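# Carry the yellow sponge to the next room's coffee table

## Task

Place the yellow sponge on the coffee table in the adjoining room so that it stays there without the robot holding it. The robot must not fall over or be left leaning at the end, or the task fails.

## Robot and tools

Robot: TidyBot++, a single-arm mobile manipulator. The base is 0.54 m long, 0.50 m wide and 0.38 m tall and rolls on four powered casters. On top sits one seven-joint arm with a two-finger gripper. The shoulder is 0.12 m ahead of the base centre and 0.68 m off the floor. There are two cameras: base_camera (644x364 pinhole) and wrist_camera (644x476 fisheye, looking along the hand). Now and then a loose object may get a brief push from outside.

Frames: the base frame has its origin on the floor below the base centre, with x forward, y left and z up. hand_pose is reported in this frame. It gives the point halfway between the finger pads. The hand's z axis runs out along the fingers, and the fingers close along its y axis. The odometry frame is the base frame as it stood when the scene began. base_odometry heading is positive to the left, in -3.142 to 3.142. It counts wheel turns only, so wheel slip shows up as travel, and it drifts a few cm and degrees over many moves. base_tilt is in degrees, with forward and right positive when the robot leans that way.

execute_actions(actions, cameras): actions is a list holding exactly one action, or an empty list to just read state and images. An action may contain base, joints or both, plus optional speeds. All parts start together.
- base: one command only, and each is an offset from where the base last measured itself. translate_m moves straight, forward positive, -2 to 2 m. strafe_m moves sideways, left positive, -2 to 2 m. rotate_rad turns in place, counter-clockwise positive, -6.3 to 6.3 rad.
- joints: absolute target angles keyed by name, all in radians. joint_1_rad: any angle, swings the whole arm about vertical; positive is clockwise from above, opposite to rotate_rad. joint_2_rad: shoulder, ±2.249. joint_3_rad: any angle, upper-arm roll. joint_4_rad: elbow, ±2.579. joint_5_rad: any angle, forearm roll. joint_6_rad: wrist, ±2.099. joint_7_rad: any angle, hand roll; with the hand down, positive is counter-clockwise from above, and 1.57 opens the fingers toward left and right. gripper_pos: 0 (open) to 1 (closed); the pad gap is roughly 85*(1-gripper_pos) mm. Joints marked any angle take the shorter route, so send steps under half a turn for big rotations. Tolerances are ±0.039 for joints 1-4 and ±0.056 for joints 5-7, and ±0.03 for the gripper.
- speeds: caps on top speed for this action only. translate_m and strafe_m take 0.05-0.5 m/s, and rotate_rad takes 0.1-1.57 rad/s. The defaults are the maxima. Base moves needing over 8.667 s are refused. No action runs past 15 s.
- cameras: a list of base_camera, wrist_camera or all. Null or omitted gives all, and [] gives none.
An unknown key or out-of-range value rejects the whole call with no motion. A joint or base left out of an action may keep pushing toward its earlier target.

wait(seconds): 0 to 10 s with no new command. Returns the same state and images. zoom_image(camera, region): enlarges [x0, y0, x1, y1] pixels of that camera's latest full image, at most 504x504. finished_scene(scene): ends the scene for good and reports success. Call it only once the sponge rests on the table by itself.

Arm geometry: the segments are upper arm 0.42 m, forearm 0.31 m and hand 0.31 m. With joint_1_rad=0, joint_3_rad=3.14 and joint_5_rad=0 (near the start pose), the arm moves in the base's x-z plane. The segment tilts from vertical, forward positive, are: upper = joint_2_rad; forearm = joint_2_rad - joint_4_rad; hand = that minus joint_6_rad. The reach ahead of the shoulder is the sum of length*sin(tilt), and the height above it is the sum of length*cos(tilt). The arm begins folded with the hand down, poking up to 0.08 m beyond the base front, with the elbow up to 1.15 m high. A downward hand can reach at most about 0.94 m high, and only near the base. Closed fingertips extend about 20 mm past the hand point.

Result lines: base_status and joint_status report how each motion ended. done means the target was reached; for the base it only means the wheels turned enough, even if it was blocked and stopped short. off_target means it stopped away from the target and may still push. contact_stop or time_out means it holds where it stopped. For the gripper, done at 1 means it closed on nothing, and off_target means it is holding something. joint command not followed with a cause line means the self-collision check withheld all arm targets; those joints read not_followed and may be retried later. on_its_own lists motion you didn't command. motor_effort is percent of maximum, with the action's peak in brackets. Motor temperatures lists one value per joint. ARM HIT means a hard hit on the base or on the arm itself. A torque fault freezes the arm and gripper for 10 s and skips the rest of the call; the base keeps moving. MOTOR HOT appears from 60 °C, and at 75 °C an OVER-TEMPERATURE FAULT lets the arm sink, shown as limit_stop_at_motor_heat; resend the target afterward. If one call reports a stop, later calls in that reply are skipped.

Accuracy: friction can leave joints slightly off target while still reporting done. To fix it, command last target + (desired − measured). Trust the cameras over hand_pose. A held load makes the arm sag. While carrying, don't command joints to their read angles.

Avoid: letting the sponge drop, slip or slam down, and driving the base into obstacles. A blocked base pushes hard and can wreck odometry. Avoid snagging the arm on anything above about 0.8 m while driving, which can tip the robot. Sideways forces on a raised hand can lift wheels. If the robot leans, retract the arm or back away. Keep the arm folded while driving through doorways. Holding a load keeps heating the motors, even during thinking, so move steadily.

Each tool is called after "Request:" in YAML: its name, and indented under it one key for each argument.

## Session

Request:
execute_actions:
  actions: []

Scene clock: 0.00 s.
Motor temperatures (°C, as the motors report them): [32 32 25 31 34 38 41]
base_odometry: x=+0.000 y=+0.000 heading=+0.000 (m, m, rad; odometry frame)
base_tilt: forward=+0.0 right=+0.3 (deg)
base_status: not commanded
joint_positions: joint_1_rad=+0.012 joint_2_rad=-0.305 joint_3_rad=+3.198 joint_4_rad=-2.519 joint_5_rad=-0.005 joint_6_rad=-0.901 joint_7_rad=+1.605 gripper_pos=+0.000
joint_status: not commanded
motor_effort: joint_1_rad=+0 joint_2_rad=-2 joint_3_rad=+0 joint_4_rad=+13 joint_5_rad=-1 joint_6_rad=+0 joint_7_rad=+0 (%)
hand_pose: x=+0.2532 y=-0.0046 z=+0.5837 quat_wxyz=(-0.010, +1.000, -0.017, +0.014) (m; base frame)
pictures: base_camera, wrist_camera
Images, in order (width x height): base_camera 644x364, wrist_camera 644x476.

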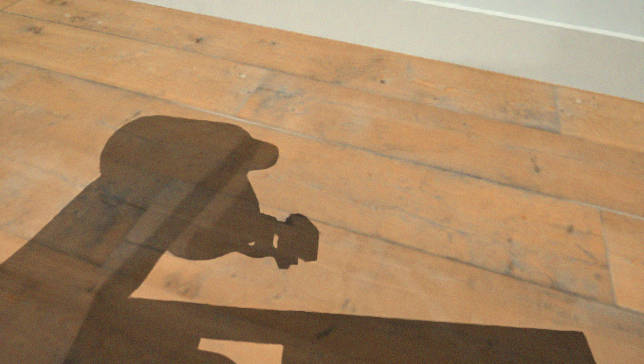

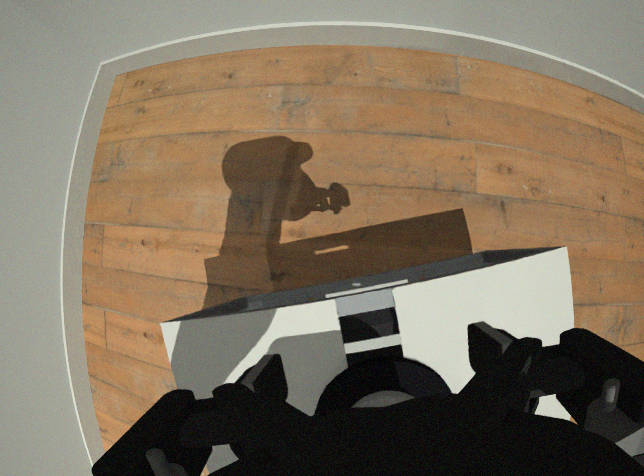

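Request:
execute_actions:
  actions:
    - {"base":{"rotate_rad":-1.8},"joints":{"joint_6_rad":0.3}}

Request:
execute_actions:
  actions:
    - {"base":{"rotate_rad":-1.6}}

Scene clock: 2.60 s.
Motor temperatures (°C, as the motors report them): [32 32 25 31 34 38 41]
base_odometry: x=+0.000 y=+0.000 heading=-1.799 (m, m, rad; odometry frame)
base_tilt: forward=+0.0 right=+0.2 (deg)
base_status: done
joint_positions: joint_1_rad=+0.012 joint_2_rad=-0.305 joint_3_rad=+3.198 joint_4_rad=-2.516 joint_5_rad=-0.005 joint_6_rad=+0.301 joint_7_rad=+1.605 gripper_pos=+0.000
joint_status: all done
motor_effort: joint_1_rad=-1(1) joint_2_rad=-7(8) joint_3_rad=+0(1) joint_4_rad=+20(21) joint_5_rad=+0(0) joint_6_rad=+9(10) joint_7_rad=+0(0) (%)
hand_pose: x=+0.5381 y=-0.0284 z=+0.7921 quat_wxyz=(+0.021, +0.816, -0.020, +0.577) (m; base frame)
pictures: base_camera, wrist_camera
Images, in order (width x height): base_camera 644x364, wrist_camera 644x476.

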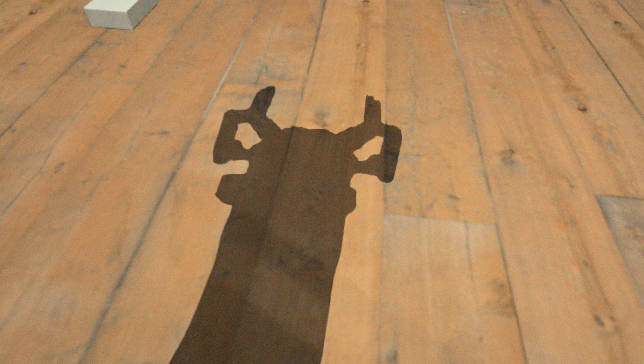

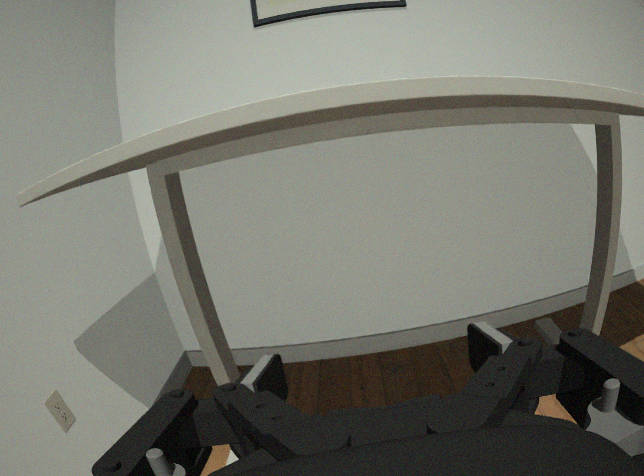

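Scene clock: 4.90 s.
Motor temperatures (°C, as the motors report them): [32 32 25 31 34 38 41]
base_odometry: x=+0.000 y=+0.000 heading=+2.884 (m, m, rad; odometry frame)
base_tilt: forward=+0.0 right=+0.2 (deg)
base_status: done
joint_positions: joint_1_rad=+0.012 joint_2_rad=-0.305 joint_3_rad=+3.199 joint_4_rad=-2.516 joint_5_rad=-0.005 joint_6_rad=+0.301 joint_7_rad=+1.605 gripper_pos=+0.000
joint_status: not commanded
motor_effort: joint_1_rad=-1(0) joint_2_rad=-8(8) joint_3_rad=-1(1) joint_4_rad=+20(21) joint_5_rad=-1(0) joint_6_rad=+10(9) joint_7_rad=+0(0) (%)
hand_pose: x=+0.5381 y=-0.0287 z=+0.7921 quat_wxyz=(+0.021, +0.816, -0.020, +0.577) (m; base frame)
pictures: base_camera, wrist_camera
Images, in order (width x height): base_camera 644x364, wrist_camera 644x476.

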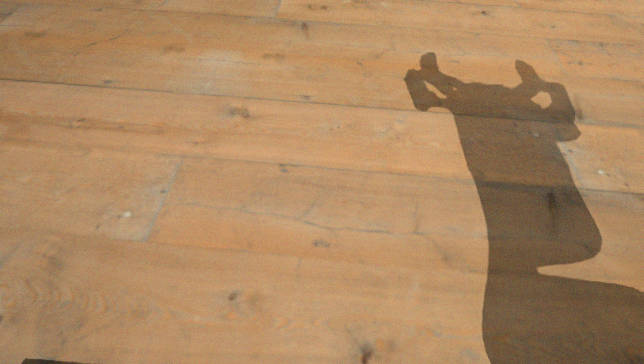

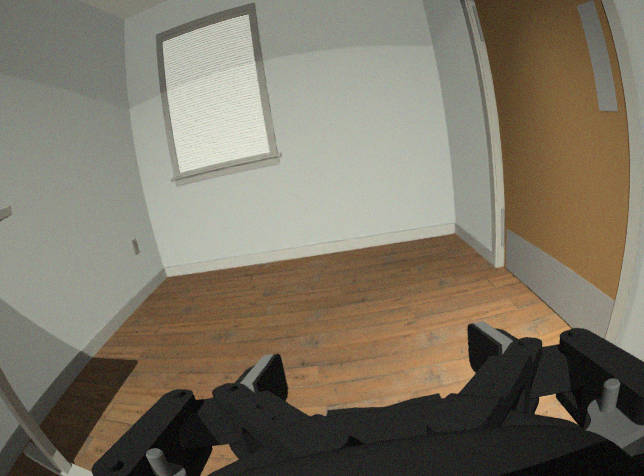

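Request:
execute_actions:
  actions:
    - {"joints":{"joint_4_rad":-1.3,"joint_6_rad":-1.2}}
  cameras: []

Request:
execute_actions:
  actions:
    - {"base":{"rotate_rad":1.45}}

Scene clock: 7.67 s.
Motor temperatures (°C, as the motors report them): [32 32 25 31 34 38 41]
base_odometry: x=+0.000 y=+0.000 heading=+2.884 (m, m, rad; odometry frame)
base_tilt: forward=+0.0 right=+0.2 (deg)
base_status: not commanded
joint_positions: joint_1_rad=+0.012 joint_2_rad=-0.305 joint_3_rad=+3.199 joint_4_rad=-1.313 joint_5_rad=-0.005 joint_6_rad=-1.179 joint_7_rad=+1.605 gripper_pos=+0.000
joint_status: all done
motor_effort: joint_1_rad=-1(1) joint_2_rad=-7(11) joint_3_rad=+0(0) joint_4_rad=+20(23) joint_5_rad=-1(0) joint_6_rad=+8(9) joint_7_rad=+0(0) (%)
hand_pose: x=+0.5122 y=-0.0300 z=+1.0712 quat_wxyz=(+0.013, +0.888, -0.018, +0.459) (m; base frame)
pictures: none
No camera images: the call's "cameras" was empty. Leave "cameras" out to get every camera's image.

Scene clock: 10.03 s.
Motor temperatures (°C, as the motors report them): [32 32 25 31 34 38 41]
base_odometry: x=+0.000 y=+0.000 heading=-1.949 (m, m, rad; odometry frame)
base_tilt: forward=+0.0 right=+0.2 (deg)
base_status: done
joint_positions: joint_1_rad=+0.012 joint_2_rad=-0.305 joint_3_rad=+3.197 joint_4_rad=-1.313 joint_5_rad=-0.005 joint_6_rad=-1.179 joint_7_rad=+1.605 gripper_pos=+0.000
joint_status: not commanded
motor_effort: joint_1_rad=-1(2) joint_2_rad=-7(10) joint_3_rad=+0(2) joint_4_rad=+20(21) joint_5_rad=-1(1) joint_6_rad=+8(8) joint_7_rad=+0(0) (%)
hand_pose: x=+0.5122 y=-0.0292 z=+1.0712 quat_wxyz=(+0.013, +0.888, -0.017, +0.459) (m; base frame)
pictures: base_camera, wrist_camera
Images, in order (width x height): base_camera 644x364, wrist_camera 644x476.

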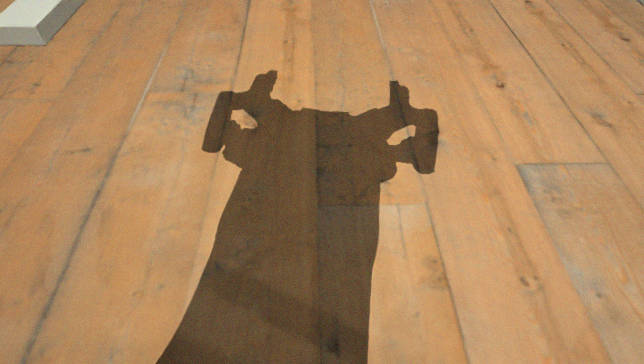

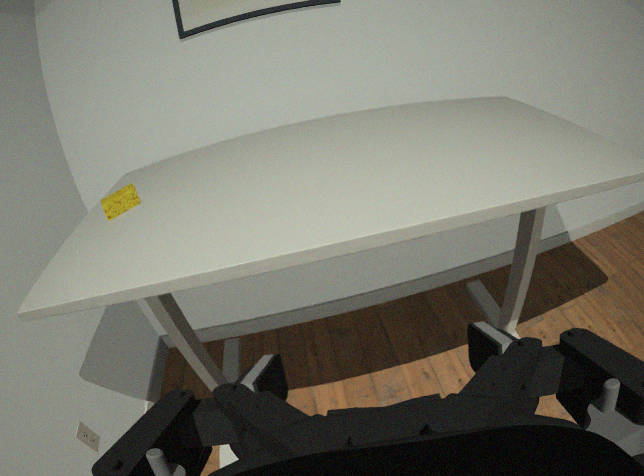

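Request:
execute_actions:
  actions:
    - {"base":{"strafe_m":0.3},"joints":{"joint_7_rad":1.57,"joint_3_rad":3.09,"joint_6_rad":-1.0}}

Scene clock: 12.07 s.
Motor temperatures (°C, as the motors report them): [32 32 25 31 34 38 41]
base_odometry: x=+0.279 y=-0.111 heading=-1.949 (m, m, rad; odometry frame)
base_tilt: forward=+0.0 right=+0.2 (deg)
base_status: done
joint_positions: joint_1_rad=+0.012 joint_2_rad=-0.305 joint_3_rad=+3.091 joint_4_rad=-1.312 joint_5_rad=-0.005 joint_6_rad=-1.016 joint_7_rad=+1.595 gripper_pos=+0.000
joint_status: all done
motor_effort: joint_1_rad=+0(2) joint_2_rad=-7(8) joint_3_rad=+0(2) joint_4_rad=+20(21) joint_5_rad=+0(2) joint_6_rad=+9(9) joint_7_rad=+0(0) (%)
hand_pose: x=+0.5372 y=+0.0242 z=+1.1150 quat_wxyz=(+0.001, +0.847, +0.029, +0.531) (m; base frame)
pictures: base_camera, wrist_camera
Images, in order (width x height): base_camera 644x364, wrist_camera 644x476.

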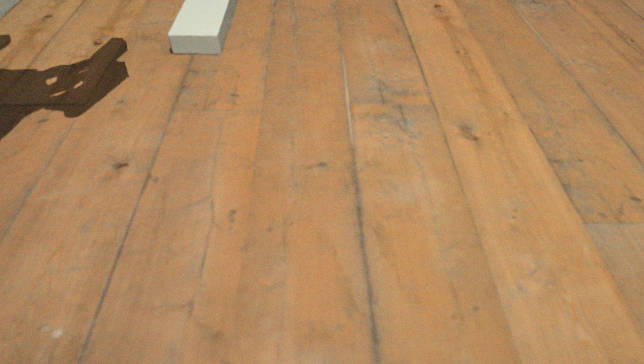

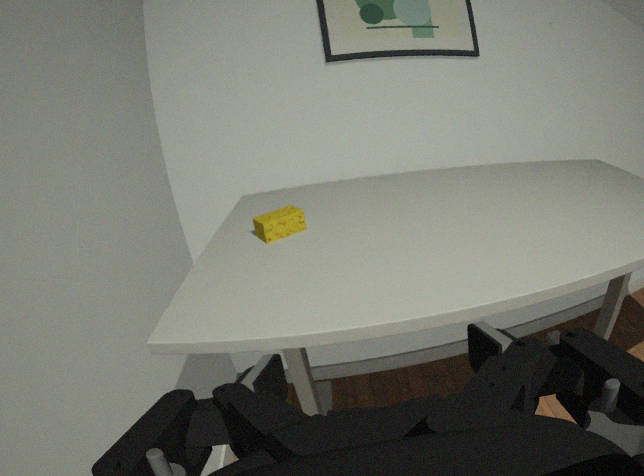

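Request:
execute_actions:
  actions:
    - {"base":{"translate_m":0.25},"joints":{"joint_1_rad":-0.3,"joint_3_rad":3.14,"joint_2_rad":0.1,"joint_4_rad":-0.8,"joint_6_rad":-1.4},"speeds":{"translate_m":0.15}}

Scene clock: 14.73 s.
Motor temperatures (°C, as the motors report them): [32 32 25 31 34 38 41]
base_odometry: x=+0.187 y=-0.343 heading=-1.948 (m, m, rad; odometry frame)
base_tilt: forward=+0.0 right=+0.2 (deg)
base_status: done
joint_positions: joint_1_rad=-0.282 joint_2_rad=+0.093 joint_3_rad=+3.128 joint_4_rad=-0.816 joint_5_rad=-0.005 joint_6_rad=-1.378 joint_7_rad=+1.595 gripper_pos=+0.000
joint_status: all done
motor_effort: joint_1_rad=-1(2) joint_2_rad=-20(22) joint_3_rad=+0(1) joint_4_rad=+19(21) joint_5_rad=-1(0) joint_6_rad=+8(9) joint_7_rad=+0(0) (%)
hand_pose: x=+0.6175 y=+0.1542 z=+1.0893 quat_wxyz=(-0.059, +0.899, +0.145, +0.410) (m; base frame)
pictures: base_camera, wrist_camera
Images, in order (width x height): base_camera 644x364, wrist_camera 644x476.

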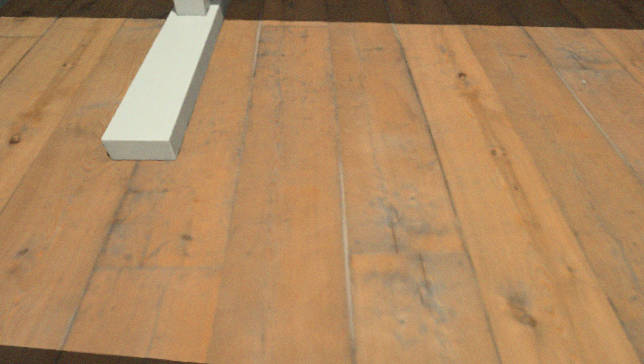

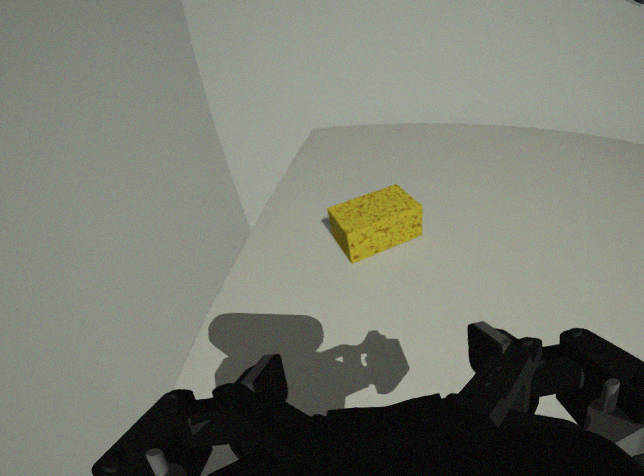

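Request:
execute_actions:
  actions:
    - {"base":{"strafe_m":-0.06},"joints":{"joint_1_rad":-0.48,"joint_2_rad":0.15,"joint_4_rad":-0.55,"joint_6_rad":-1.9}}
  cameras: []

Request:
execute_actions:
  actions:
    - {"base":{"translate_m":0.18},"speeds":{"translate_m":0.15}}

Scene clock: 16.77 s.
Motor temperatures (°C, as the motors report them): [32 32 25 31 34 38 41]
base_odometry: x=+0.131 y=-0.321 heading=-1.948 (m, m, rad; odometry frame)
base_tilt: forward=+0.0 right=+0.3 (deg)
base_status: done
joint_positions: joint_1_rad=-0.464 joint_2_rad=+0.126 joint_3_rad=+3.134 joint_4_rad=-0.563 joint_5_rad=-0.005 joint_6_rad=-1.883 joint_7_rad=+1.595 gripper_pos=+0.000
joint_status: all done
motor_effort: joint_1_rad=-1(2) joint_2_rad=-17(23) joint_3_rad=-1(2) joint_4_rad=+15(19) joint_5_rad=+0(1) joint_6_rad=+6(7) joint_7_rad=+0(0) (%)
hand_pose: x=+0.4926 y=+0.1934 z=+1.0799 quat_wxyz=(-0.065, +0.930, +0.237, +0.274) (m; base frame)
pictures: none
No camera images: the call's "cameras" was empty. Leave "cameras" out to get every camera's image.

Scene clock: 18.63 s.
Motor temperatures (°C, as the motors report them): [32 32 25 31 34 38 41]
base_odometry: x=+0.065 y=-0.489 heading=-1.948 (m, m, rad; odometry frame)
base_tilt: forward=+0.0 right=+0.2 (deg)
base_status: done
joint_positions: joint_1_rad=-0.465 joint_2_rad=+0.140 joint_3_rad=+3.134 joint_4_rad=-0.562 joint_5_rad=-0.005 joint_6_rad=-1.883 joint_7_rad=+1.595 gripper_pos=+0.000
joint_status: not commanded
motor_effort: joint_1_rad=+0(0) joint_2_rad=-18(21) joint_3_rad=-1(1) joint_4_rad=+15(16) joint_5_rad=+0(0) joint_6_rad=+6(6) joint_7_rad=+0(0) (%)
hand_pose: x=+0.4972 y=+0.1959 z=+1.0745 quat_wxyz=(-0.064, +0.932, +0.237, +0.268) (m; base frame)
pictures: base_camera, wrist_camera
Images, in order (width x height): base_camera 644x364, wrist_camera 644x476.

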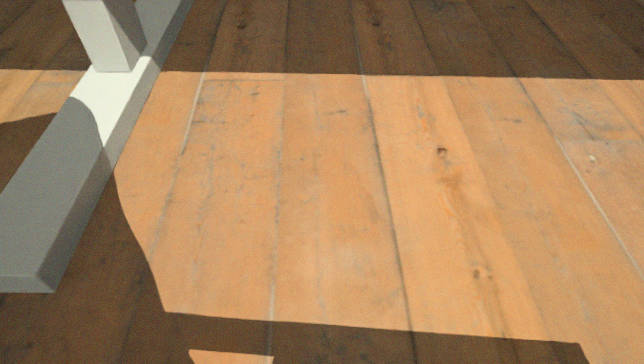

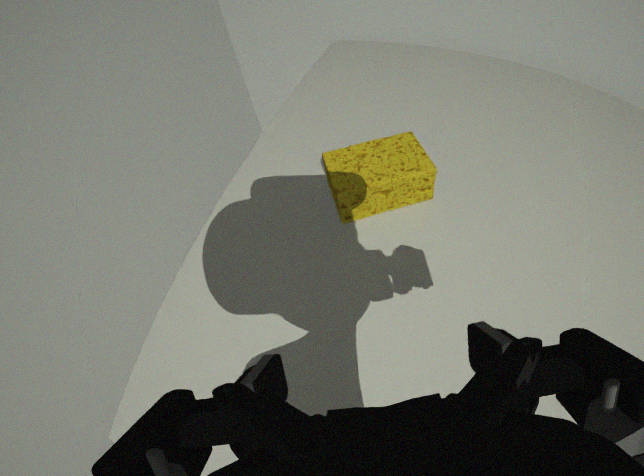

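Request:
execute_actions:
  actions:
    - {"base":{"strafe_m":-0.03}}
  cameras: []

Request:
execute_actions:
  actions:
    - {"base":{"translate_m":0.1},"joints":{"joint_1_rad":-0.6,"joint_2_rad":0.25,"joint_4_rad":-0.5,"joint_6_rad":-1.8},"speeds":{"translate_m":0.1}}

Request:
execute_actions:
  actions:
    - {"joints":{"joint_7_rad":0.4}}

Scene clock: 19.73 s.
Motor temperatures (°C, as the motors report them): [32 32 25 31 34 38 41]
base_odometry: x=+0.037 y=-0.478 heading=-1.948 (m, m, rad; odometry frame)
base_tilt: forward=+0.0 right=+0.2 (deg)
base_status: done
joint_positions: joint_1_rad=-0.467 joint_2_rad=+0.140 joint_3_rad=+3.135 joint_4_rad=-0.561 joint_5_rad=-0.005 joint_6_rad=-1.883 joint_7_rad=+1.595 gripper_pos=+0.000
joint_status: not commanded
motor_effort: joint_1_rad=-1(2) joint_2_rad=-18(21) joint_3_rad=-1(1) joint_4_rad=+15(15) joint_5_rad=-1(0) joint_6_rad=+5(6) joint_7_rad=+0(0) (%)
hand_pose: x=+0.4971 y=+0.1965 z=+1.0745 quat_wxyz=(-0.064, +0.932, +0.238, +0.268) (m; base frame)
pictures: none
No camera images: the call's "cameras" was empty. Leave "cameras" out to get every camera's image.

Scene clock: 21.30 s.
Motor temperatures (°C, as the motors report them): [32 32 25 31 34 38 41]
base_odometry: x=-0.001 y=-0.571 heading=-1.948 (m, m, rad; odometry frame)
base_tilt: forward=+0.0 right=+0.2 (deg)
base_status: done
joint_positions: joint_1_rad=-0.587 joint_2_rad=+0.246 joint_3_rad=+3.135 joint_4_rad=-0.514 joint_5_rad=-0.005 joint_6_rad=-1.819 joint_7_rad=+1.595 gripper_pos=+0.000
joint_status: all done
motor_effort: joint_1_rad=+0(1) joint_2_rad=-23(26) joint_3_rad=+0(1) joint_4_rad=+16(16) joint_5_rad=+0(1) joint_6_rad=+6(6) joint_7_rad=+0(0) (%)
hand_pose: x=+0.5200 y=+0.2727 z=+1.0545 quat_wxyz=(-0.081, +0.915, +0.292, +0.266) (m; base frame)
pictures: base_camera, wrist_camera
Images, in order (width x height): base_camera 644x364, wrist_camera 644x476.

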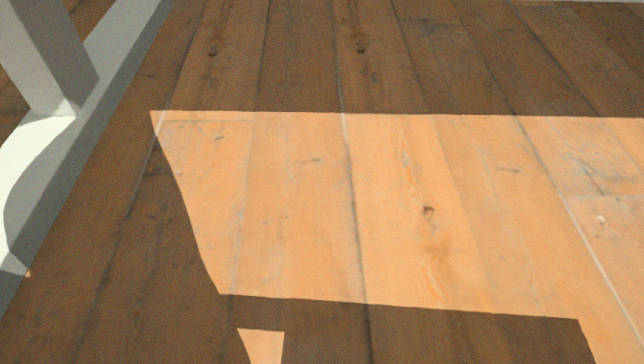

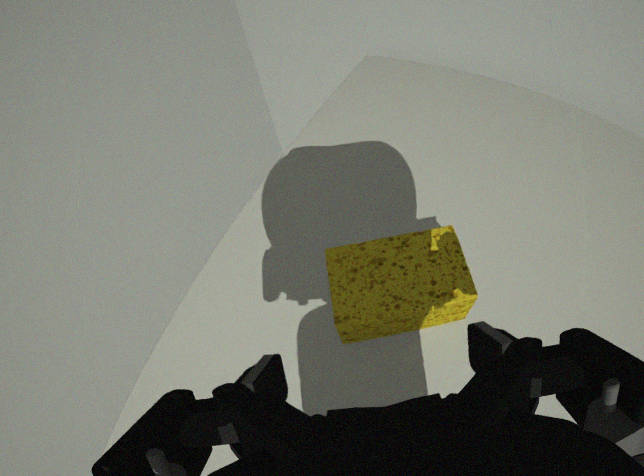

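Scene clock: 22.73 s.
Motor temperatures (°C, as the motors report them): [32 32 25 31 34 38 41]
base_odometry: x=-0.001 y=-0.571 heading=-1.948 (m, m, rad; odometry frame)
base_tilt: forward=+0.0 right=+0.2 (deg)
base_status: not commanded
joint_positions: joint_1_rad=-0.587 joint_2_rad=+0.246 joint_3_rad=+3.135 joint_4_rad=-0.514 joint_5_rad=-0.005 joint_6_rad=-1.819 joint_7_rad=+0.407 gripper_pos=+0.000
joint_status: all done
motor_effort: joint_1_rad=+0(1) joint_2_rad=-22(23) joint_3_rad=-1(1) joint_4_rad=+15(16) joint_5_rad=-1(1) joint_6_rad=+5(6) joint_7_rad=+0(1) (%)
hand_pose: x=+0.5200 y=+0.2727 z=+1.0545 quat_wxyz=(-0.216, +0.922, -0.270, +0.175) (m; base frame)
pictures: base_camera, wrist_camera
Images, in order (width x height): base_camera 644x364, wrist_camera 644x476.

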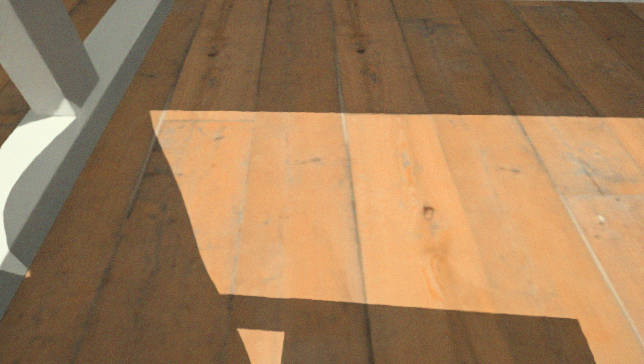

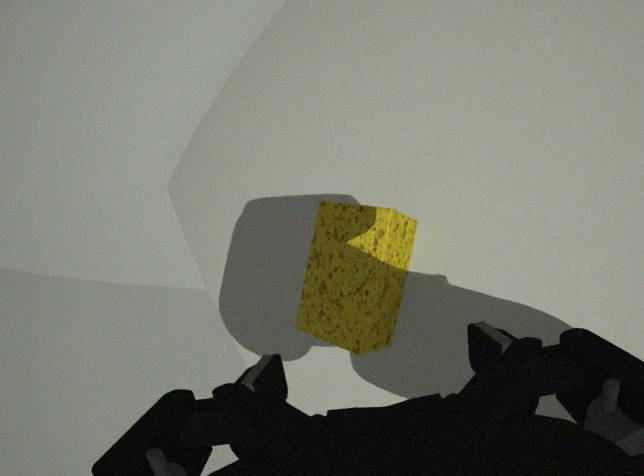

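Request:
execute_actions:
  actions:
    - {"joints":{"joint_1_rad":-0.5,"joint_7_rad":0.27,"joint_2_rad":0.35,"joint_4_rad":-0.48,"joint_6_rad":-1.77}}
  cameras: ["wrist_camera"]

Scene clock: 24.07 s.
Motor temperatures (°C, as the motors report them): [32 32 25 31 34 38 41]
base_odometry: x=+0.000 y=-0.571 heading=-1.948 (m, m, rad; odometry frame)
base_tilt: forward=+0.1 right=+0.2 (deg)
base_status: not commanded
joint_positions: joint_1_rad=-0.510 joint_2_rad=+0.338 joint_3_rad=+3.136 joint_4_rad=-0.492 joint_5_rad=-0.005 joint_6_rad=-1.791 joint_7_rad=+0.292 gripper_pos=+0.000
joint_status: all done
motor_effort: joint_1_rad=-1(3) joint_2_rad=-24(29) joint_3_rad=-1(2) joint_4_rad=+16(20) joint_5_rad=+0(0) joint_6_rad=+5(6) joint_7_rad=+0(1) (%)
hand_pose: x=+0.5759 y=+0.2614 z=+1.0212 quat_wxyz=(-0.203, +0.897, -0.359, +0.158) (m; base frame)
pictures: wrist_camera
Images, in order (width x height): wrist_camera 644x476.

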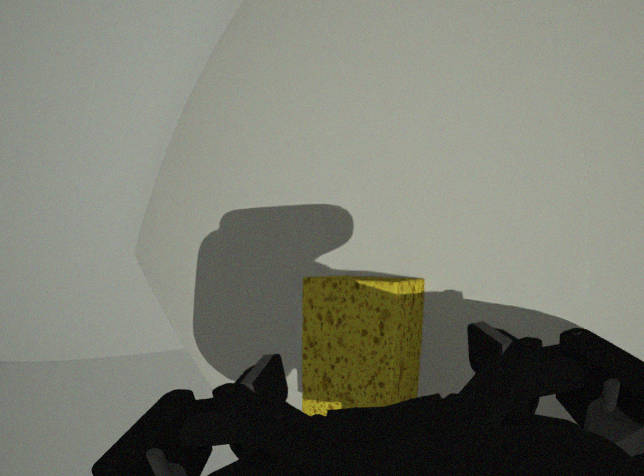

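Centred. Descend.

Request:
execute_actions:
  actions:
    - {"joints":{"joint_2_rad":0.44,"joint_4_rad":-0.5,"joint_6_rad":-1.72}}
  cameras: ["wrist_camera"]

Scene clock: 25.03 s.
Motor temperatures (°C, as the motors report them): [32 32 25 31 34 38 41]
base_odometry: x=+0.000 y=-0.571 heading=-1.948 (m, m, rad; odometry frame)
base_tilt: forward=+0.0 right=+0.2 (deg)
base_status: not commanded
joint_positions: joint_1_rad=-0.510 joint_2_rad=+0.341 joint_3_rad=+3.136 joint_4_rad=-0.492 joint_5_rad=-0.005 joint_6_rad=-1.741 joint_7_rad=+0.292 gripper_pos=+0.000
joint_status: joint_2_rad off_target (ended at +0.341, target +0.440); the others done
motor_effort: joint_1_rad=-1(1) joint_2_rad=-13(24) joint_3_rad=-1(1) joint_4_rad=+17(17) joint_5_rad=+0(1) joint_6_rad=+6(4) joint_7_rad=+0(0) (%)
hand_pose: x=+0.5883 y=+0.2684 z=+1.0274 quat_wxyz=(-0.221, +0.891, -0.357, +0.172) (m; base frame)
pictures: wrist_camera
Images, in order (width x height): wrist_camera 644x476.

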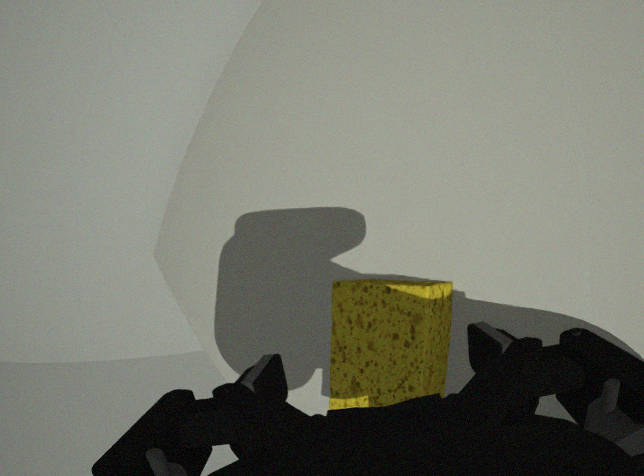

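Request:
execute_actions:
  actions:
    - {"joints":{"joint_2_rad":0.3,"joint_4_rad":-0.7,"joint_6_rad":-1.6}}
  cameras: ["wrist_camera"]

Scene clock: 26.53 s.
Motor temperatures (°C, as the motors report them): [32 32 25 31 34 38 41]
base_odometry: x=+0.000 y=-0.571 heading=-1.948 (m, m, rad; odometry frame)
base_tilt: forward=+0.0 right=+0.2 (deg)
base_status: not commanded
joint_positions: joint_1_rad=-0.510 joint_2_rad=+0.323 joint_3_rad=+3.136 joint_4_rad=-0.682 joint_5_rad=-0.005 joint_6_rad=-1.620 joint_7_rad=+0.292 gripper_pos=+0.000
joint_status: all done
motor_effort: joint_1_rad=+0(1) joint_2_rad=-27(29) joint_3_rad=-1(1) joint_4_rad=+18(18) joint_5_rad=+0(0) joint_6_rad=+5(5) joint_7_rad=+0(0) (%)
hand_pose: x=+0.5987 y=+0.2745 z=+0.9787 quat_wxyz=(-0.202, +0.897, -0.360, +0.157) (m; base frame)
pictures: wrist_camera
Images, in order (width x height): wrist_camera 644x476.

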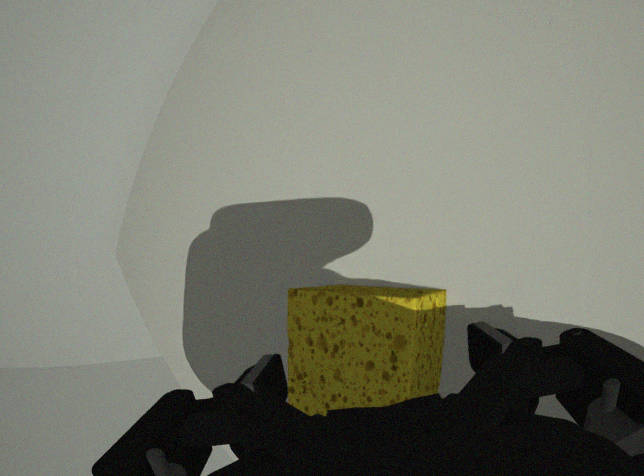

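Request:
execute_actions:
  actions:
    - {"joints":{"joint_4_rad":-0.86,"joint_6_rad":-1.43}}
  cameras: ["wrist_camera"]

Scene clock: 27.73 s.
Motor temperatures (°C, as the motors report them): [32 32 25 31 34 38 41]
base_odometry: x=+0.000 y=-0.571 heading=-1.948 (m, m, rad; odometry frame)
base_tilt: forward=+0.0 right=+0.2 (deg)
base_status: not commanded
joint_positions: joint_1_rad=-0.510 joint_2_rad=+0.277 joint_3_rad=+3.136 joint_4_rad=-0.813 joint_5_rad=-0.005 joint_6_rad=-1.442 joint_7_rad=+0.292 gripper_pos=+0.000
joint_status: joint_4_rad off_target (ended at -0.813, target -0.860); the others done
motor_effort: joint_1_rad=-1(1) joint_2_rad=-19(27) joint_3_rad=-1(1) joint_4_rad=+14(18) joint_5_rad=+0(1) joint_6_rad=+4(6) joint_7_rad=+0(0) (%)
hand_pose: x=+0.6154 y=+0.2841 z=+0.9767 quat_wxyz=(-0.236, +0.885, -0.355, +0.185) (m; base frame)
pictures: wrist_camera
Images, in order (width x height): wrist_camera 644x476.

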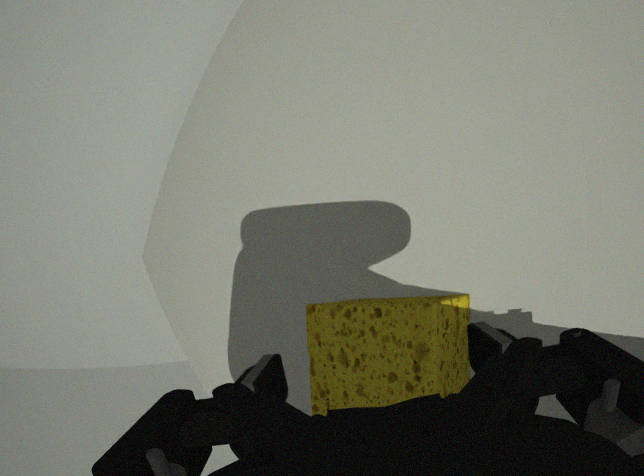

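Request:
execute_actions:
  actions:
    - {"joints":{"joint_4_rad":-0.8,"gripper_pos":1}}
  cameras: ["wrist_camera"]

Request:
execute_actions:
  actions:
    - {"joints":{"joint_2_rad":0.1,"joint_4_rad":-0.7}}
  cameras: ["wrist_camera"]

Scene clock: 29.03 s.
Motor temperatures (°C, as the motors report them): [32 32 25 31 34 38 41]
base_odometry: x=+0.000 y=-0.571 heading=-1.948 (m, m, rad; odometry frame)
base_tilt: forward=+0.0 right=+0.2 (deg)
base_status: not commanded
joint_positions: joint_1_rad=-0.510 joint_2_rad=+0.268 joint_3_rad=+3.136 joint_4_rad=-0.777 joint_5_rad=-0.005 joint_6_rad=-1.428 joint_7_rad=+0.292 gripper_pos=+0.997
joint_status: all done
motor_effort: joint_1_rad=-2(2) joint_2_rad=-18(26) joint_3_rad=-1(1) joint_4_rad=+12(18) joint_5_rad=-1(1) joint_6_rad=+3(5) joint_7_rad=+0(0) (%)
hand_pose: x=+0.6190 y=+0.2861 z=+1.0011 quat_wxyz=(-0.258, +0.877, -0.352, +0.202) (m; base frame)
pictures: wrist_camera
Images, in order (width x height): wrist_camera 644x476.

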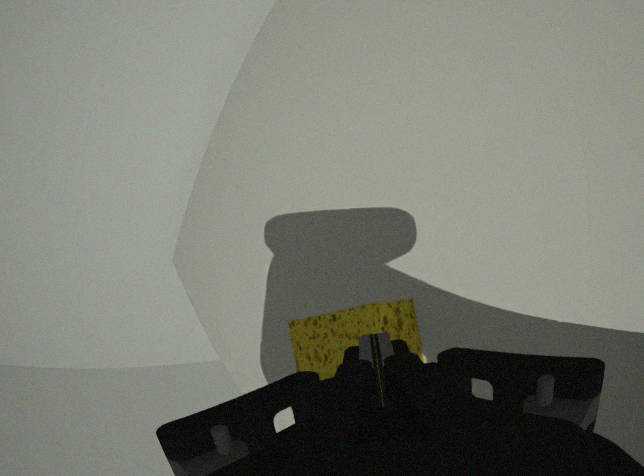

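Scene clock: 30.53 s.
Motor temperatures (°C, as the motors report them): [32 32 25 31 34 38 41]
base_odometry: x=-0.001 y=-0.571 heading=-1.948 (m, m, rad; odometry frame)
base_tilt: forward=+0.0 right=+0.2 (deg)
base_status: not commanded
joint_positions: joint_1_rad=-0.510 joint_2_rad=+0.095 joint_3_rad=+3.136 joint_4_rad=-0.705 joint_5_rad=-0.005 joint_6_rad=-1.428 joint_7_rad=+0.292 gripper_pos=+0.999
joint_status: all done
motor_effort: joint_1_rad=-1(1) joint_2_rad=-19(32) joint_3_rad=-1(1) joint_4_rad=+18(22) joint_5_rad=+0(1) joint_6_rad=+8(8) joint_7_rad=+0(1) (%)
hand_pose: x=+0.5631 y=+0.2548 z=+1.1292 quat_wxyz=(-0.346, +0.833, -0.334, +0.273) (m; base frame)
pictures: wrist_camera
Images, in order (width x height): wrist_camera 644x476.

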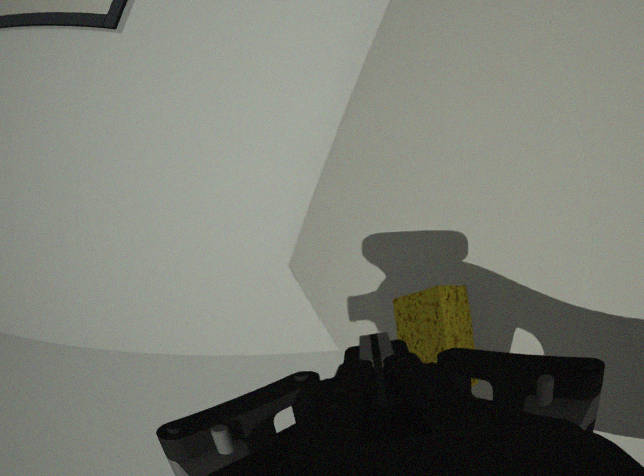

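Request:
execute_actions:
  actions:
    - {"joints":{"joint_2_rad":0.28,"joint_4_rad":-0.8,"joint_6_rad":-0.9,"joint_7_rad":1.57}}
  cameras: ["wrist_camera"]

Request:
execute_actions:
  actions:
    - {"joints":{"joint_4_rad":-1.0,"joint_6_rad":-0.97}}
  cameras: ["wrist_camera"]

Request:
execute_actions:
  actions:
    - {"base":{"translate_m":-0.16},"speeds":{"translate_m":0.08}}
  cameras: []

Request:
execute_actions:
  actions:
    - {"joints":{"joint_2_rad":0.1,"joint_4_rad":-0.6}}
  cameras: []

Request:
execute_actions:
  actions:
    - {"base":{"translate_m":0.14},"joints":{"joint_6_rad":-2.0,"gripper_pos":0}}
  cameras: ["wrist_camera"]

Scene clock: 32.57 s.
Motor temperatures (°C, as the motors report them): [32 32 25 31 34 38 41]
base_odometry: x=-0.001 y=-0.571 heading=-1.948 (m, m, rad; odometry frame)
base_tilt: forward=+0.0 right=+0.2 (deg)
base_status: not commanded
joint_positions: joint_1_rad=-0.510 joint_2_rad=+0.269 joint_3_rad=+3.136 joint_4_rad=-0.787 joint_5_rad=-0.005 joint_6_rad=-0.916 joint_7_rad=+1.563 gripper_pos=+0.999
joint_status: all done
motor_effort: joint_1_rad=+0(0) joint_2_rad=-28(30) joint_3_rad=-1(1) joint_4_rad=+21(22) joint_5_rad=+0(0) joint_6_rad=+9(10) joint_7_rad=+0(1) (%)
hand_pose: x=+0.7027 y=+0.3330 z=+1.1205 quat_wxyz=(-0.146, +0.807, +0.209, +0.532) (m; base frame)
pictures: wrist_camera
Images, in order (width x height): wrist_camera 644x476.

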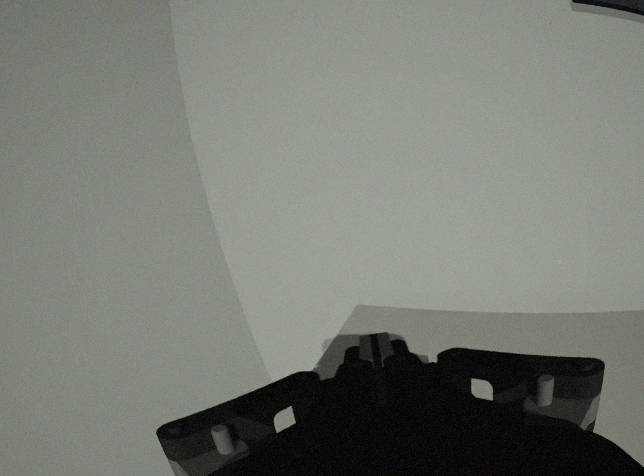

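Scene clock: 33.73 s.
Motor temperatures (°C, as the motors report them): [32 32 25 31 34 38 41]
base_odometry: x=-0.001 y=-0.571 heading=-1.948 (m, m, rad; odometry frame)
base_tilt: forward=+0.0 right=+0.2 (deg)
base_status: not commanded
joint_positions: joint_1_rad=-0.510 joint_2_rad=+0.272 joint_3_rad=+3.136 joint_4_rad=-0.992 joint_5_rad=-0.005 joint_6_rad=-0.951 joint_7_rad=+1.563 gripper_pos=+0.999
joint_status: all done
motor_effort: joint_1_rad=+0(1) joint_2_rad=-28(31) joint_3_rad=+0(1) joint_4_rad=+22(23) joint_5_rad=+0(0) joint_6_rad=+8(9) joint_7_rad=+0(0) (%)
hand_pose: x=+0.6934 y=+0.3280 z=+0.9949 quat_wxyz=(-0.118, +0.866, +0.224, +0.431) (m; base frame)
pictures: wrist_camera
Images, in order (width x height): wrist_camera 644x476.

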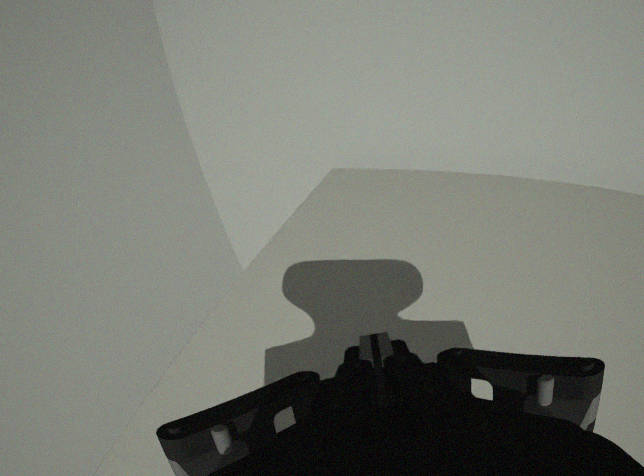

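Scene clock: 36.27 s.
Motor temperatures (°C, as the motors report them): [32 32 25 31 34 38 41]
base_odometry: x=+0.058 y=-0.422 heading=-1.947 (m, m, rad; odometry frame)
base_tilt: forward=+0.0 right=+0.2 (deg)
base_status: done
joint_positions: joint_1_rad=-0.510 joint_2_rad=+0.273 joint_3_rad=+3.136 joint_4_rad=-0.992 joint_5_rad=-0.005 joint_6_rad=-0.951 joint_7_rad=+1.563 gripper_pos=+0.999
joint_status: not commanded
motor_effort: joint_1_rad=+0(3) joint_2_rad=-29(32) joint_3_rad=+0(2) joint_4_rad=+22(23) joint_5_rad=+0(1) joint_6_rad=+8(8) joint_7_rad=+0(0) (%)
hand_pose: x=+0.6937 y=+0.3278 z=+0.9944 quat_wxyz=(-0.118, +0.866, +0.224, +0.430) (m; base frame)
pictures: none
No camera images: the call's "cameras" was empty. Leave "cameras" out to get every camera's image.

Scene clock: 38.03 s.
Motor temperatures (°C, as the motors report them): [32 32 25 31 34 38 41]
base_odometry: x=+0.058 y=-0.422 heading=-1.947 (m, m, rad; odometry frame)
base_tilt: forward=+0.0 right=+0.2 (deg)
base_status: not commanded
joint_positions: joint_1_rad=-0.510 joint_2_rad=+0.095 joint_3_rad=+3.136 joint_4_rad=-0.600 joint_5_rad=-0.005 joint_6_rad=-0.951 joint_7_rad=+1.563 gripper_pos=+0.999
joint_status: all done
motor_effort: joint_1_rad=-1(1) joint_2_rad=-19(33) joint_3_rad=-1(1) joint_4_rad=+17(24) joint_5_rad=-1(1) joint_6_rad=+10(10) joint_7_rad=+0(0) (%)
hand_pose: x=+0.5977 y=+0.2736 z=+1.3187 quat_wxyz=(-0.178, +0.710, +0.184, +0.656) (m; base frame)
pictures: none
No camera images: the call's "cameras" was empty. Leave "cameras" out to get every camera's image.

Scene clock: 39.50 s.
Motor temperatures (°C, as the motors report them): [32 32 25 31 34 38 41]
base_odometry: x=+0.007 y=-0.552 heading=-1.947 (m, m, rad; odometry frame)
base_tilt: forward=+0.0 right=+0.2 (deg)
base_status: done
joint_positions: joint_1_rad=-0.509 joint_2_rad=+0.101 joint_3_rad=+3.136 joint_4_rad=-0.599 joint_5_rad=-0.005 joint_6_rad=-1.997 joint_7_rad=+1.563 gripper_pos=+0.000
joint_status: all done
motor_effort: joint_1_rad=-1(1) joint_2_rad=-17(24) joint_3_rad=+0(1) joint_4_rad=+14(18) joint_5_rad=+0(0) joint_6_rad=+4(9) joint_7_rad=+0(0) (%)
hand_pose: x=+0.4473 y=+0.1887 z=+1.0596 quat_wxyz=(-0.059, +0.944, +0.246, +0.212) (m; base frame)
pictures: wrist_camera
Images, in order (width x height): wrist_camera 644x476.

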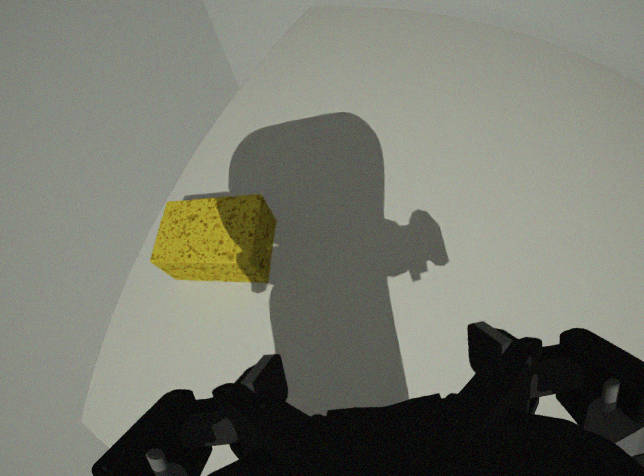

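Request:
execute_actions:
  actions:
    - {"joints":{"joint_1_rad":-0.78,"joint_2_rad":0.3,"joint_4_rad":-0.38,"joint_6_rad":-2.0,"joint_7_rad":-0.3}}
  cameras: ["wrist_camera"]

Scene clock: 41.80 s.
Motor temperatures (°C, as the motors report them): [32 32 25 31 34 38 41]
base_odometry: x=+0.007 y=-0.552 heading=-1.947 (m, m, rad; odometry frame)
base_tilt: forward=+0.0 right=+0.2 (deg)
base_status: not commanded
joint_positions: joint_1_rad=-0.765 joint_2_rad=+0.281 joint_3_rad=+3.136 joint_4_rad=-0.395 joint_5_rad=-0.005 joint_6_rad=-1.997 joint_7_rad=-0.292 gripper_pos=+0.000
joint_status: all done
motor_effort: joint_1_rad=+0(1) joint_2_rad=-22(23) joint_3_rad=-1(1) joint_4_rad=+14(14) joint_5_rad=+0(0) joint_6_rad=+5(5) joint_7_rad=+0(0) (%)
hand_pose: x=+0.4430 y=+0.3175 z=+1.0535 quat_wxyz=(-0.225, +0.832, -0.504, +0.056) (m; base frame)
pictures: wrist_camera
Images, in order (width x height): wrist_camera 644x476.

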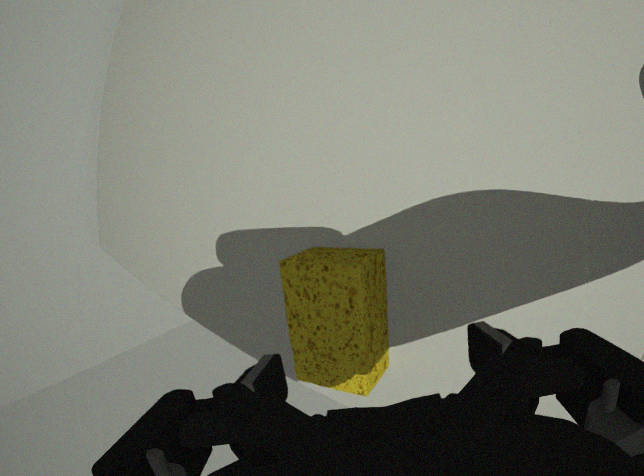

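Request:
execute_actions:
  actions:
    - {"joints":{"joint_1_rad":-0.71,"joint_2_rad":0.4,"joint_4_rad":-0.4,"joint_6_rad":-1.93,"joint_7_rad":-0.2}}
  cameras: ["wrist_camera"]

Scene clock: 42.97 s.
Motor temperatures (°C, as the motors report them): [32 32 25 31 34 38 41]
base_odometry: x=+0.007 y=-0.552 heading=-1.948 (m, m, rad; odometry frame)
base_tilt: forward=+0.0 right=+0.2 (deg)
base_status: not commanded
joint_positions: joint_1_rad=-0.723 joint_2_rad=+0.397 joint_3_rad=+3.136 joint_4_rad=-0.395 joint_5_rad=-0.005 joint_6_rad=-1.949 joint_7_rad=-0.222 gripper_pos=+0.000
joint_status: all done
motor_effort: joint_1_rad=+0(0) joint_2_rad=-28(30) joint_3_rad=-1(1) joint_4_rad=+15(16) joint_5_rad=+0(0) joint_6_rad=+4(5) joint_7_rad=+0(1) (%)
hand_pose: x=+0.4966 y=+0.3396 z=+1.0037 quat_wxyz=(-0.190, +0.845, -0.497, +0.058) (m; base frame)
pictures: wrist_camera
Images, in order (width x height): wrist_camera 644x476.

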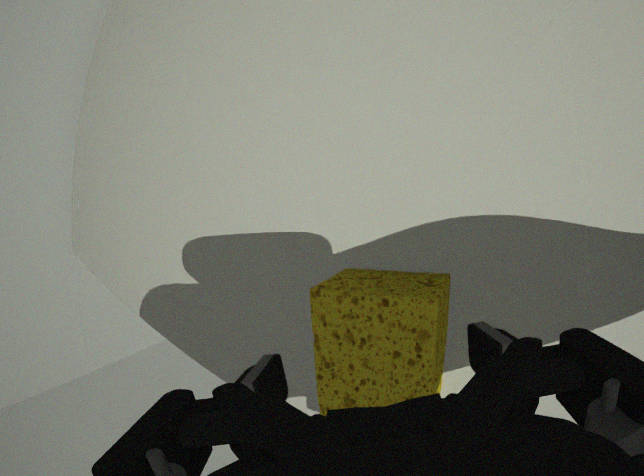

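Request:
execute_actions:
  actions:
    - {"joints":{"joint_4_rad":-0.58,"joint_6_rad":-1.9}}
  cameras: ["wrist_camera"]

Request:
execute_actions:
  actions:
    - {"joints":{"gripper_pos":1}}
  cameras: ["wrist_camera"]

Scene clock: 44.20 s.
Motor temperatures (°C, as the motors report them): [32 32 25 31 34 38 41]
base_odometry: x=+0.007 y=-0.552 heading=-1.948 (m, m, rad; odometry frame)
base_tilt: forward=+0.0 right=+0.2 (deg)
base_status: not commanded
joint_positions: joint_1_rad=-0.723 joint_2_rad=+0.384 joint_3_rad=+3.136 joint_4_rad=-0.536 joint_5_rad=-0.005 joint_6_rad=-1.905 joint_7_rad=-0.222 gripper_pos=+0.000
joint_status: joint_4_rad off_target (ended at -0.536, target -0.580); the others done
motor_effort: joint_1_rad=-1(2) joint_2_rad=-23(29) joint_3_rad=-1(2) joint_4_rad=+12(16) joint_5_rad=-1(2) joint_6_rad=+1(3) joint_7_rad=+0(0) (%)
hand_pose: x=+0.4943 y=+0.3375 z=+0.9665 quat_wxyz=(-0.151, +0.851, -0.501, +0.045) (m; base frame)
pictures: wrist_camera
Images, in order (width x height): wrist_camera 644x476.

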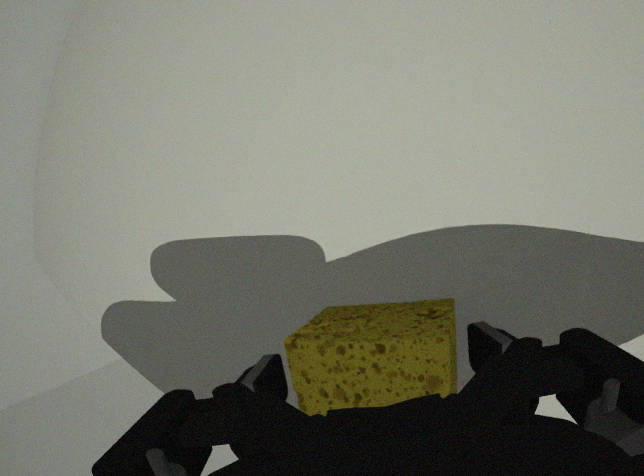

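Scene clock: 45.43 s.
Motor temperatures (°C, as the motors report them): [32 32 25 31 34 38 41]
base_odometry: x=+0.007 y=-0.552 heading=-1.948 (m, m, rad; odometry frame)
base_tilt: forward=+0.0 right=+0.2 (deg)
base_status: not commanded
joint_positions: joint_1_rad=-0.723 joint_2_rad=+0.368 joint_3_rad=+3.136 joint_4_rad=-0.546 joint_5_rad=-0.005 joint_6_rad=-1.897 joint_7_rad=-0.222 gripper_pos=+0.325
joint_status: gripper_pos off_target (ended at +0.325, target +1.000)
motor_effort: joint_1_rad=-1(2) joint_2_rad=-20(24) joint_3_rad=-1(1) joint_4_rad=+9(15) joint_5_rad=+0(1) joint_6_rad=+0(4) joint_7_rad=+0(1) (%)
hand_pose: x=+0.4918 y=+0.3350 z=+0.9720 quat_wxyz=(-0.158, +0.850, -0.500, +0.047) (m; base frame)
pictures: wrist_camera
Images, in order (width x height): wrist_camera 644x476.

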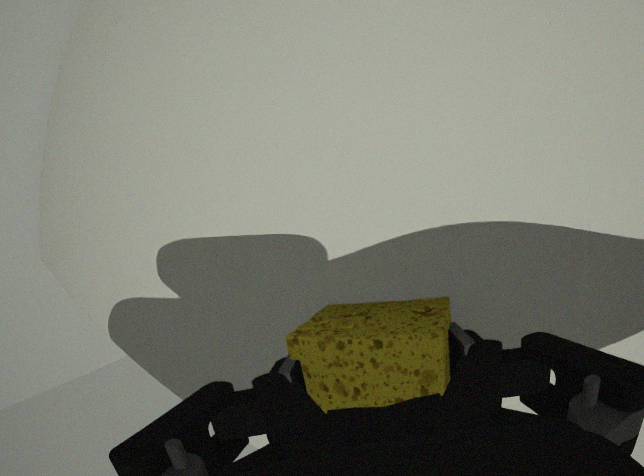

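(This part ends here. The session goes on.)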